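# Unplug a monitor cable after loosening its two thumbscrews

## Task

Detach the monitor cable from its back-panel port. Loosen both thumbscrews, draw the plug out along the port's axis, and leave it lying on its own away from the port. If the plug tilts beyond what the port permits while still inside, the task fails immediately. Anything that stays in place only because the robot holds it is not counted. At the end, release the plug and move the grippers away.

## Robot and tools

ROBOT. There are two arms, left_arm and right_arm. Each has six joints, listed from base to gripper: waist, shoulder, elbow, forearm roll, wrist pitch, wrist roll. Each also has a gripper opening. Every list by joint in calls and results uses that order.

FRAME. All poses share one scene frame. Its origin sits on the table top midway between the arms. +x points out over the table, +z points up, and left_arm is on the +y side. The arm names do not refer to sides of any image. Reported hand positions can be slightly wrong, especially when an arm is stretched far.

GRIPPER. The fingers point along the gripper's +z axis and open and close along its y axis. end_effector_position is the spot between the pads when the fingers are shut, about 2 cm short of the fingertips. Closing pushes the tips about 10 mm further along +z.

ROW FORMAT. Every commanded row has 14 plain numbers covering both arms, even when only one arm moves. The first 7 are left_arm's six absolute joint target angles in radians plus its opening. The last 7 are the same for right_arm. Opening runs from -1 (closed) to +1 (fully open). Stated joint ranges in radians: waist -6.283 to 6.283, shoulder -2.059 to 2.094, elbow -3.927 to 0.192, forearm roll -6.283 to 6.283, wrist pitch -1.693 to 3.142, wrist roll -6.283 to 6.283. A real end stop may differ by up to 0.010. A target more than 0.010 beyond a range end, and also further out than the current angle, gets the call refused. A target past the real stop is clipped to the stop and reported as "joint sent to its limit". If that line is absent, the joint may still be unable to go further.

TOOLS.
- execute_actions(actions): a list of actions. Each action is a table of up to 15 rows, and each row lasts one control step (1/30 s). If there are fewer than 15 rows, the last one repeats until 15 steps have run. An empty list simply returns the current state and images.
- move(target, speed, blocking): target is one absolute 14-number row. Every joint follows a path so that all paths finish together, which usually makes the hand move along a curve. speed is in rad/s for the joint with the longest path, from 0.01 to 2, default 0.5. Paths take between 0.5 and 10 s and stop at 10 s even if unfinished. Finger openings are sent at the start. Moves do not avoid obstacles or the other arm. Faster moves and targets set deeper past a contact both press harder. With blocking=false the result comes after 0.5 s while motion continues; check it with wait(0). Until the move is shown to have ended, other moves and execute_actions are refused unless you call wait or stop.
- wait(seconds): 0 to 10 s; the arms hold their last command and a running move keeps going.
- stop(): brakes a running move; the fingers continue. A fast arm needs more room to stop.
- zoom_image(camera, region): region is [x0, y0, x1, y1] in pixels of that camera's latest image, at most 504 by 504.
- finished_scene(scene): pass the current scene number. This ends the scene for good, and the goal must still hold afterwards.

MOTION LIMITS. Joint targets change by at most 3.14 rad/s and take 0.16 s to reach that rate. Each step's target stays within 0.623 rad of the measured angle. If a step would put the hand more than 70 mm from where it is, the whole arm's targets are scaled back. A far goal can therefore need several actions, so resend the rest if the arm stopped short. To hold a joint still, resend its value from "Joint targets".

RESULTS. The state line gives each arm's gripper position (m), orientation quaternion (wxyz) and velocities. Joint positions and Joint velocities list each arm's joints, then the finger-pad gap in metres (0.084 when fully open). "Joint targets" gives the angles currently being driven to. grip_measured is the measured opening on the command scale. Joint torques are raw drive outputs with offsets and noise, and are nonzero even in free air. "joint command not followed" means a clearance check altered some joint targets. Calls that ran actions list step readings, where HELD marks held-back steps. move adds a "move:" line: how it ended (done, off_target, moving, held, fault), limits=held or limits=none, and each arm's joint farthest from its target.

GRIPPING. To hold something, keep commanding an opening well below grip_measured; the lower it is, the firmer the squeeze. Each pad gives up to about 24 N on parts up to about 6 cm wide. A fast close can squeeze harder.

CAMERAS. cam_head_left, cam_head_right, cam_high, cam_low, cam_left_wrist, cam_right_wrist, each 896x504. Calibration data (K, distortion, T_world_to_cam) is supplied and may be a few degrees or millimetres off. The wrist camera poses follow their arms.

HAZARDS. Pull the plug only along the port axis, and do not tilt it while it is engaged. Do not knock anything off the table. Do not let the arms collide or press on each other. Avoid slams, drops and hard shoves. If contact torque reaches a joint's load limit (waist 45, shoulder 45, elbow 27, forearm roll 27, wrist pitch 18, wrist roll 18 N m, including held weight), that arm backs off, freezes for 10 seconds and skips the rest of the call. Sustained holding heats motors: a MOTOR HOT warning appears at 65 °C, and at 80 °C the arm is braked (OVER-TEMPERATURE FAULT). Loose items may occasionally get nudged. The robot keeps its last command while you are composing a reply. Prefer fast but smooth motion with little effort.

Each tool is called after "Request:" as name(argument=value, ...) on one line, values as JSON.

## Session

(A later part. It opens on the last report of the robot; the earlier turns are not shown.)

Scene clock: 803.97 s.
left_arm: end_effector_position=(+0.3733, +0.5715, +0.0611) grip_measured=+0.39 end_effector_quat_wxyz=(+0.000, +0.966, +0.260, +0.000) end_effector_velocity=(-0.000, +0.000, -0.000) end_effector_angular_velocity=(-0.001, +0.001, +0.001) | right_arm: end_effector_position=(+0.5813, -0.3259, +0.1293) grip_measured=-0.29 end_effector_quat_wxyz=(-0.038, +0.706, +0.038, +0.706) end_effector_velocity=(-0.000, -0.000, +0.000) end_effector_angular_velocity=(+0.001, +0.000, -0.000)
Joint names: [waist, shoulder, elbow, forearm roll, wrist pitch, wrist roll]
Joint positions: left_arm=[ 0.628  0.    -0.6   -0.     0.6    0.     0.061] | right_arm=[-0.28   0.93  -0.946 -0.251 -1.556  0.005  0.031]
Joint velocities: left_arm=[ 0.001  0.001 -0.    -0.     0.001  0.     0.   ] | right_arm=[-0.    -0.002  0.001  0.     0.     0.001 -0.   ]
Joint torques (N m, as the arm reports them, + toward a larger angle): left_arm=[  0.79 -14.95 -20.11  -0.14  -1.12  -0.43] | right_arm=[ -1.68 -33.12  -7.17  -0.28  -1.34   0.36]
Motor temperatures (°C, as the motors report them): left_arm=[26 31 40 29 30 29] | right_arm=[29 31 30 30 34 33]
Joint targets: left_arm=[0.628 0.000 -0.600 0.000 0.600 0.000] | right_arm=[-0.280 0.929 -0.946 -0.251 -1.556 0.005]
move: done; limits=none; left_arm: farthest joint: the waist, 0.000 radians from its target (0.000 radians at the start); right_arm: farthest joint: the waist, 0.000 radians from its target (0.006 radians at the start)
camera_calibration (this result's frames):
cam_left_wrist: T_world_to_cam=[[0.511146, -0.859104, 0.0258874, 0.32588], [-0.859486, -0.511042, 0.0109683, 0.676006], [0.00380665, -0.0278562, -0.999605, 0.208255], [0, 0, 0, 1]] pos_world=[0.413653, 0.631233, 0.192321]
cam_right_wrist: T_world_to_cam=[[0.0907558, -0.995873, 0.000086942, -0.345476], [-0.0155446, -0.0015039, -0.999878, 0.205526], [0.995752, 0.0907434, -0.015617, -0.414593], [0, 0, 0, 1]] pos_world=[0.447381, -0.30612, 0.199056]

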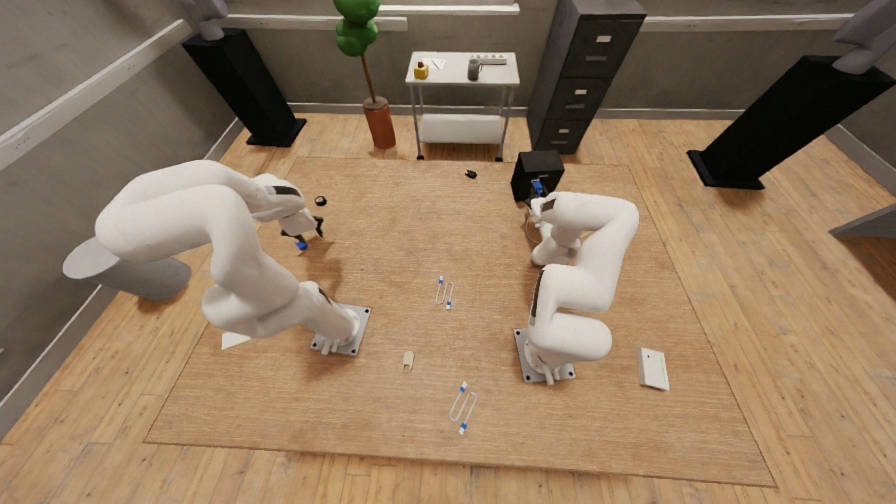

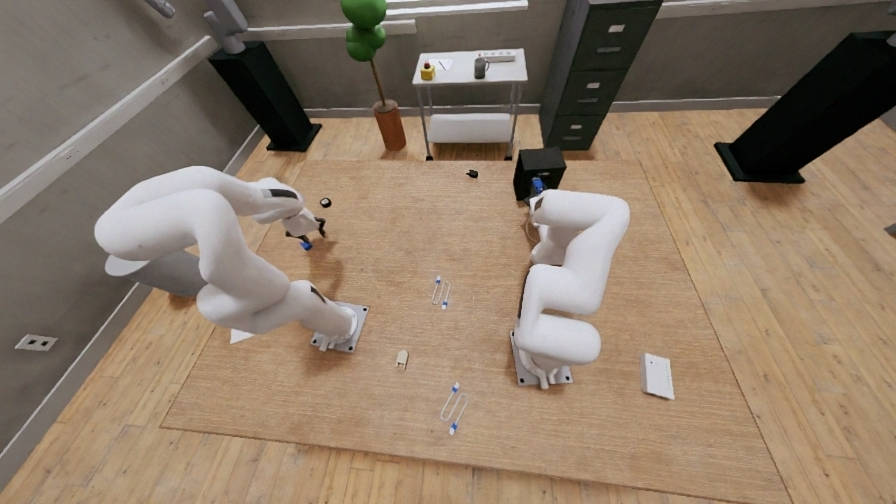

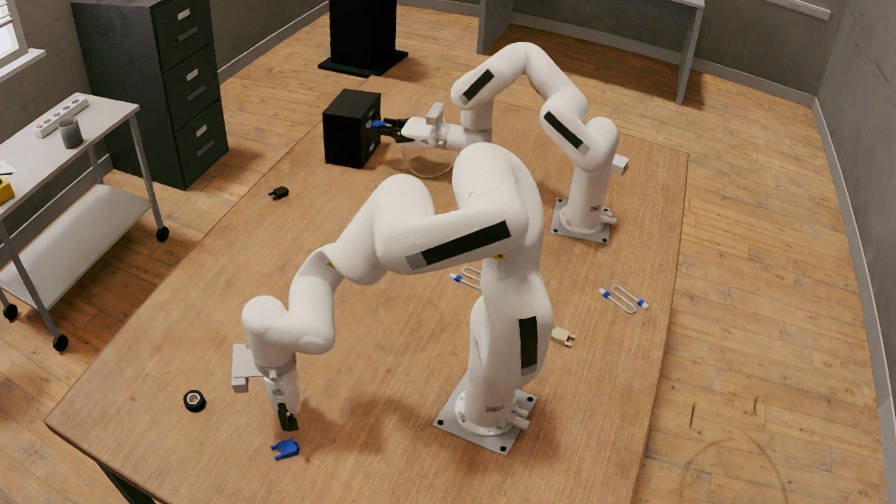

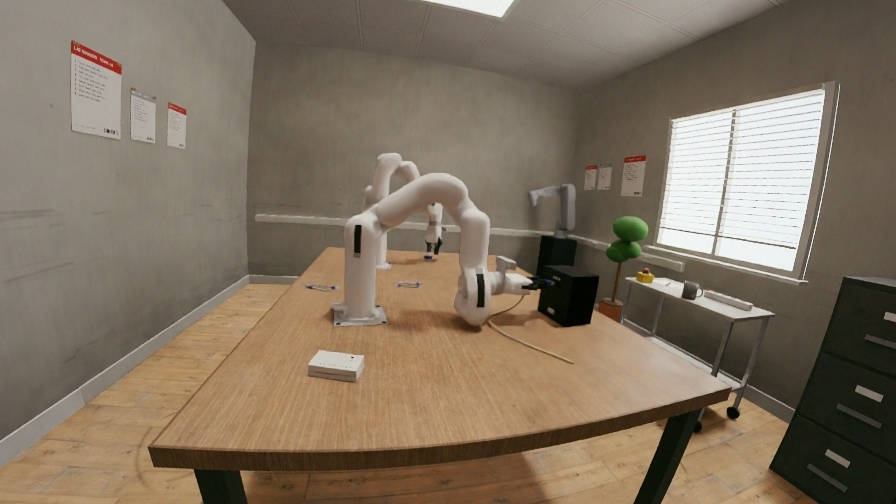

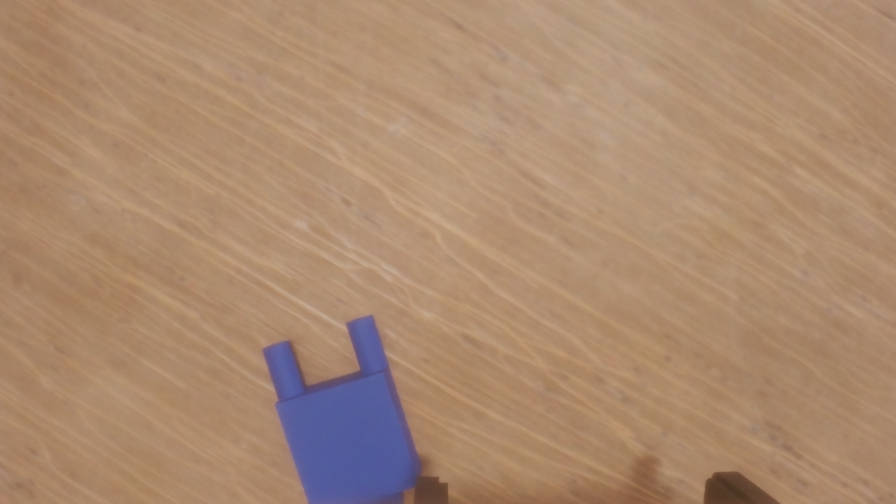

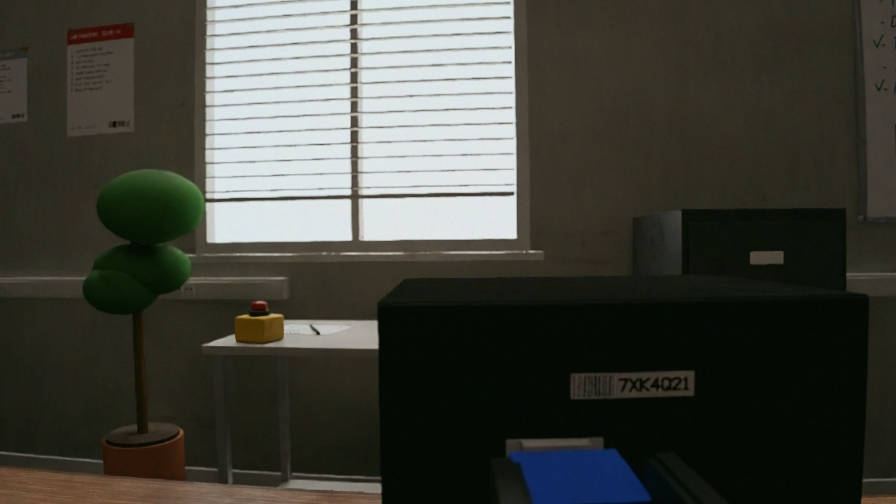

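Free.

Request:
move(target=[0.628,0,-0.6,0,0.6,0,0.4,-0.31,0.9,-0.8,-0.28,-1.67,-0.02,-0.5], speed=0.06)

Request:
move(target=[0.628,0,-0.6,0,0.6,0,0.4,-0.31,0.9,-0.8,-0.28,-1.3,-0.02,-0.5], speed=0.15)

Scene clock: 815.10 s.
left_arm: end_effector_position=(+0.3733, +0.5715, +0.0611) grip_measured=+0.39 end_effector_quat_wxyz=(+0.000, +0.966, +0.260, +0.000) end_effector_velocity=(+0.000, +0.000, -0.000) end_effector_angular_velocity=(-0.000, -0.000, +0.001) | right_arm: end_effector_position=(+0.5366, -0.3313, +0.1302) grip_measured=-0.29 end_effector_quat_wxyz=(-0.040, +0.705, +0.034, +0.707) end_effector_velocity=(-0.001, +0.000, +0.000) end_effector_angular_velocity=(+0.000, +0.000, -0.000)
Joint names: [waist, shoulder, elbow, forearm roll, wrist pitch, wrist roll]
Joint positions: left_arm=[ 0.628 -0.    -0.6    0.     0.6   -0.     0.061] | right_arm=[-0.31   0.9   -0.8   -0.28  -1.67  -0.02   0.031]
Joint velocities: left_arm=[ 0.     0.001 -0.001 -0.001 -0.    -0.     0.   ] | right_arm=[-0.    -0.001  0.002  0.    -0.001 -0.    -0.   ]
Joint torques (N m, as the arm reports them, + toward a larger angle): left_arm=[  0.47 -15.55 -19.77   0.24  -1.53  -0.77] | right_arm=[ -1.68 -30.8   -5.12  -0.08  -1.42   0.43]
Motor temperatures (°C, as the motors report them): left_arm=[26 31 40 29 30 29] | right_arm=[29 31 30 30 34 33]
Joint targets: left_arm=[0.628 0.000 -0.600 0.000 0.600 0.000] | right_arm=[-0.310 0.900 -0.800 -0.280 -1.670 -0.020]
move: done; limits=none; left_arm: farthest joint: the waist, 0.000 radians from its target (0.000 radians at the start); right_arm: farthest joint: the waist, 0.000 radians from its target (0.030 radians at the start)
camera_calibration (this result's frames):
cam_left_wrist: T_world_to_cam=[[0.511146, -0.859104, 0.0258873, 0.32588], [-0.859485, -0.511042, 0.0109683, 0.676006], [0.00380665, -0.0278562, -0.999605, 0.208255], [0, 0, 0, 1]] pos_world=[0.413653, 0.631233, 0.192321]
cam_right_wrist: T_world_to_cam=[[0.0887208, -0.996035, -0.00649163, -0.3449], [-0.0138323, 0.00528466, -0.99989, 0.207037], [0.99596, 0.0888009, -0.0133086, -0.37063], [0, 0, 0, 1]] pos_world=[0.402596, -0.311714, 0.199843]

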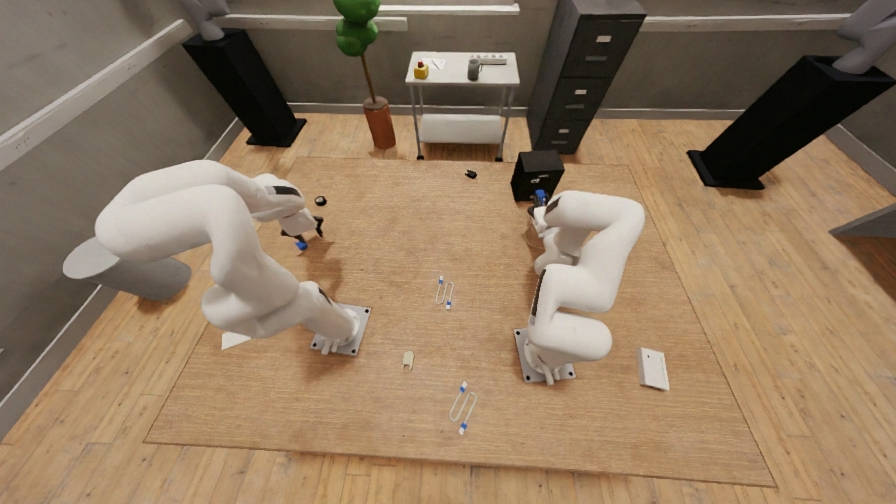

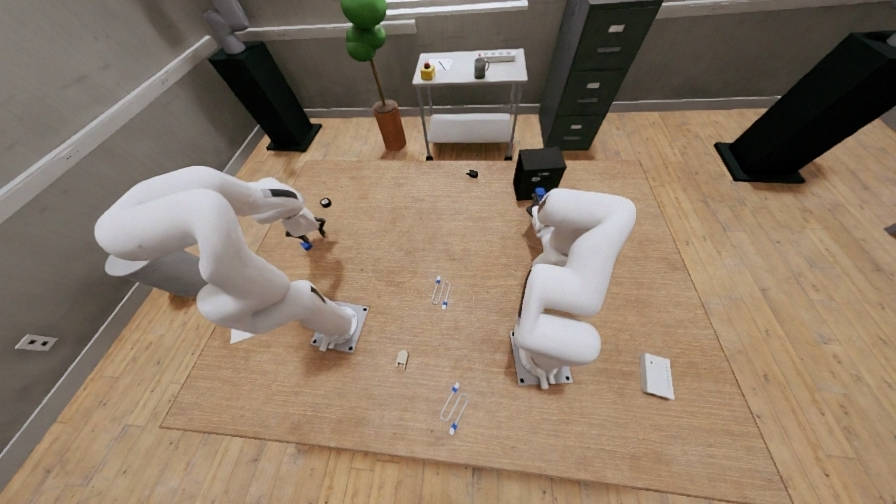

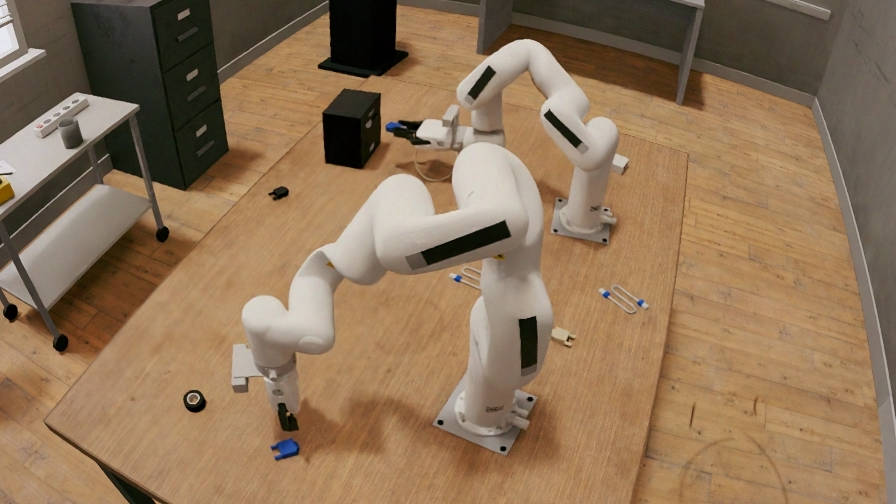

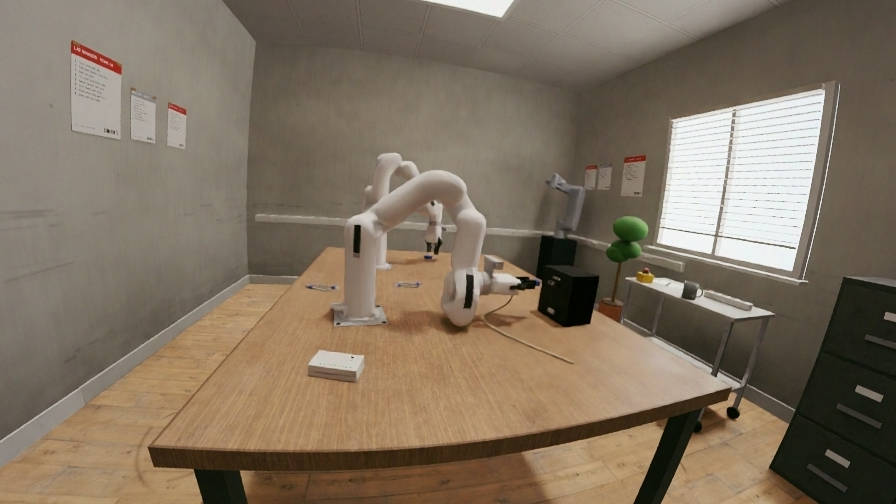

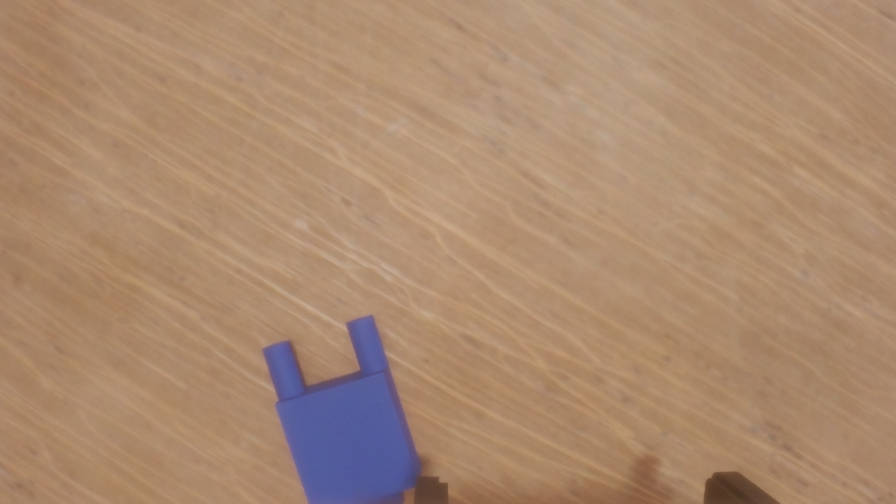

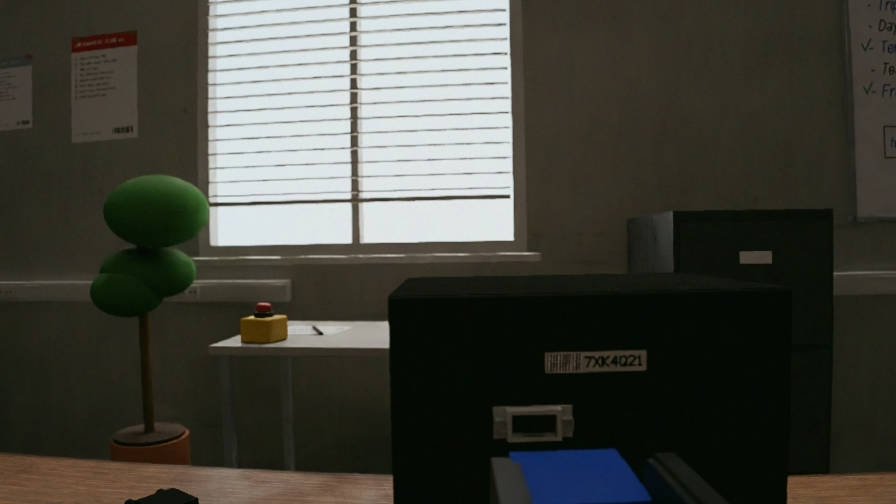

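Scene clock: 817.97 s.
left_arm: end_effector_position=(+0.3733, +0.5715, +0.0611) grip_measured=+0.39 end_effector_quat_wxyz=(+0.000, +0.966, +0.260, +0.000) end_effector_velocity=(-0.000, -0.000, -0.000) end_effector_angular_velocity=(-0.000, +0.001, -0.002) | right_arm: end_effector_position=(+0.5469, -0.3275, +0.0342) grip_measured=-0.29 end_effector_quat_wxyz=(-0.035, +0.823, +0.044, +0.565) end_effector_velocity=(-0.000, -0.000, -0.000) end_effector_angular_velocity=(+0.001, +0.002, -0.001)
Joint names: [waist, shoulder, elbow, forearm roll, wrist pitch, wrist roll]
Joint positions: left_arm=[ 0.628 -0.    -0.6   -0.     0.6    0.     0.061] | right_arm=[-0.31   0.9   -0.8   -0.28  -1.3   -0.02   0.031]
Joint velocities: left_arm=[-0.001 -0.     0.001  0.001  0.     0.     0.   ] | right_arm=[ 0.    -0.     0.     0.     0.002  0.001 -0.   ]
Joint torques (N m, as the arm reports them, + toward a larger angle): left_arm=[  1.   -15.25 -19.81   0.65  -1.59  -0.61] | right_arm=[ -1.91 -30.94  -5.57  -0.14  -1.47   0.77]
Motor temperatures (°C, as the motors report them): left_arm=[26 31 40 29 30 29] | right_arm=[29 31 30 30 34 33]
Joint targets: left_arm=[0.628 0.000 -0.600 0.000 0.600 0.000] | right_arm=[-0.310 0.900 -0.800 -0.280 -1.300 -0.020]
move: done; limits=none; left_arm: farthest joint: the waist, 0.000 radians from its target (0.000 radians at the start); right_arm: farthest joint: the waist, 0.000 radians from its target (0.000 radians at the start)
camera_calibration (this result's frames):
cam_left_wrist: T_world_to_cam=[[0.511146, -0.859104, 0.0258874, 0.32588], [-0.859486, -0.511042, 0.0109683, 0.676006], [0.00380665, -0.0278563, -0.999605, 0.208255], [0, 0, 0, 1]] pos_world=[0.413653, 0.631233, 0.192321]
cam_right_wrist: T_world_to_cam=[[0.0973806, -0.995245, -0.00198888, -0.347343], [-0.371972, -0.0345422, -0.927601, 0.291603], [0.923122, 0.0910702, -0.373567, -0.329644], [0, 0, 0, 1]] pos_world=[0.446594, -0.305598, 0.146656]

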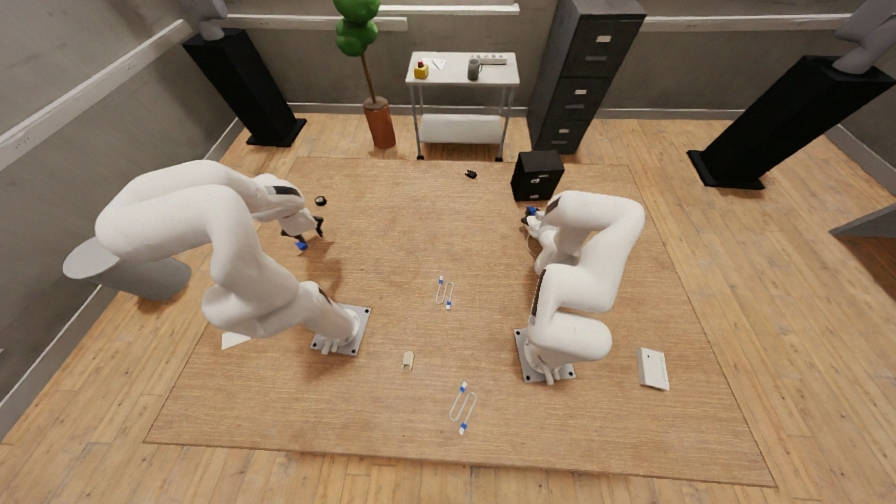

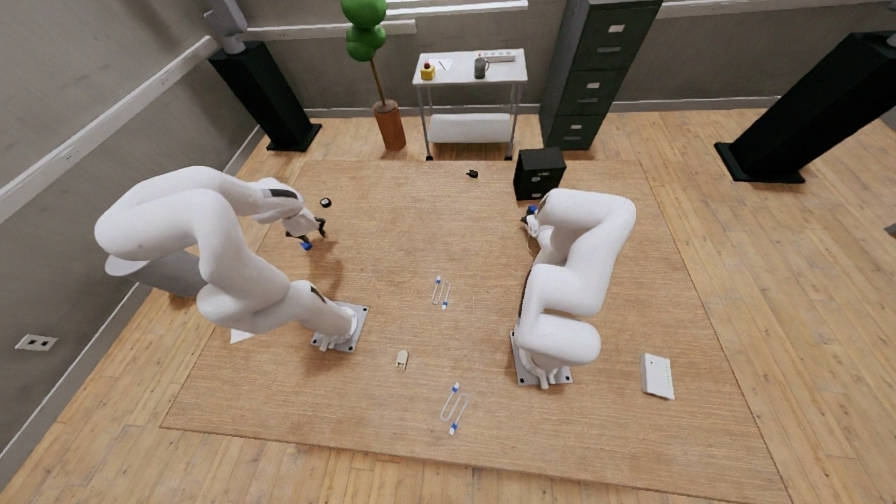

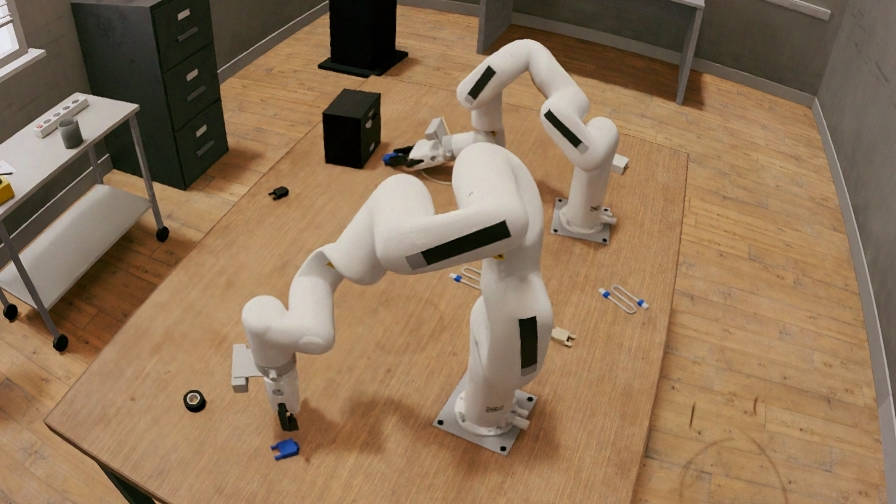

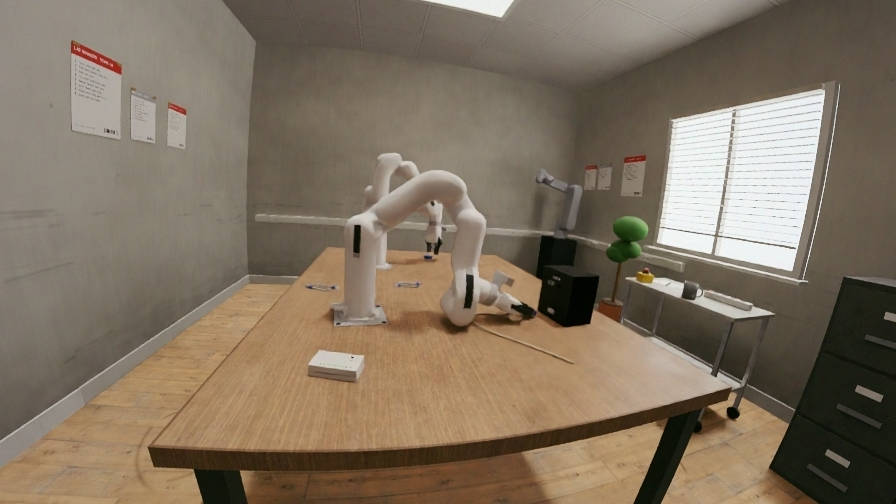

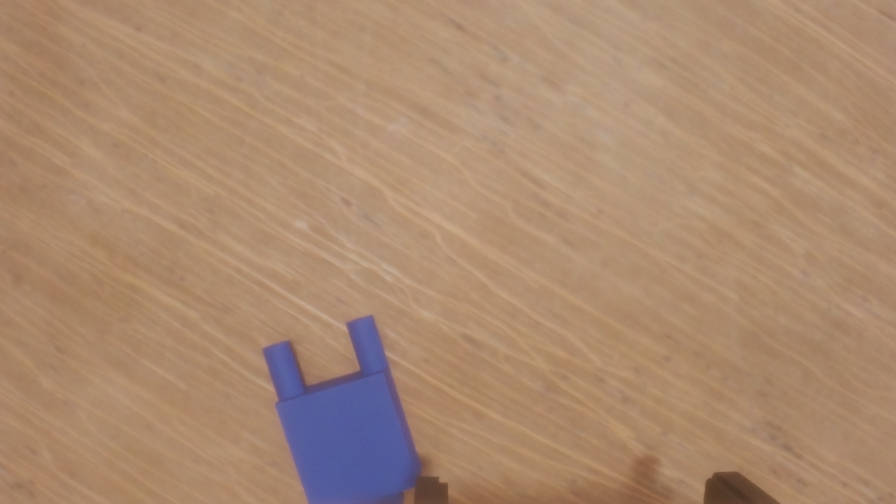

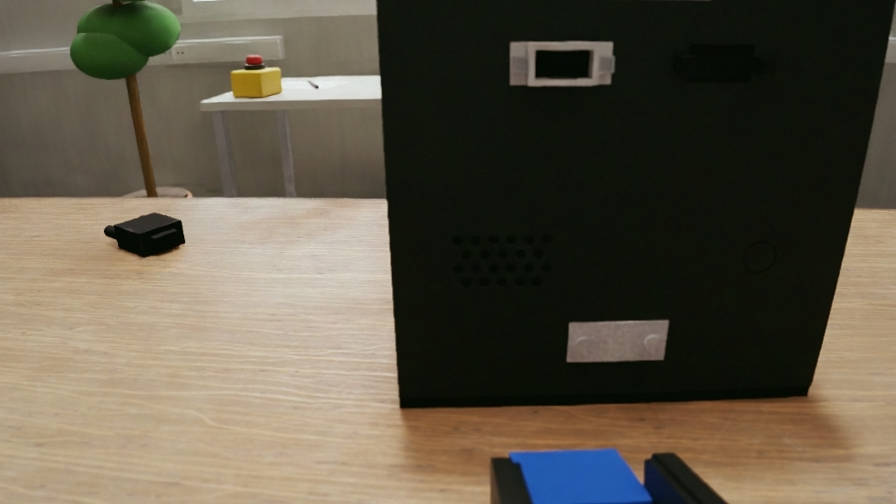

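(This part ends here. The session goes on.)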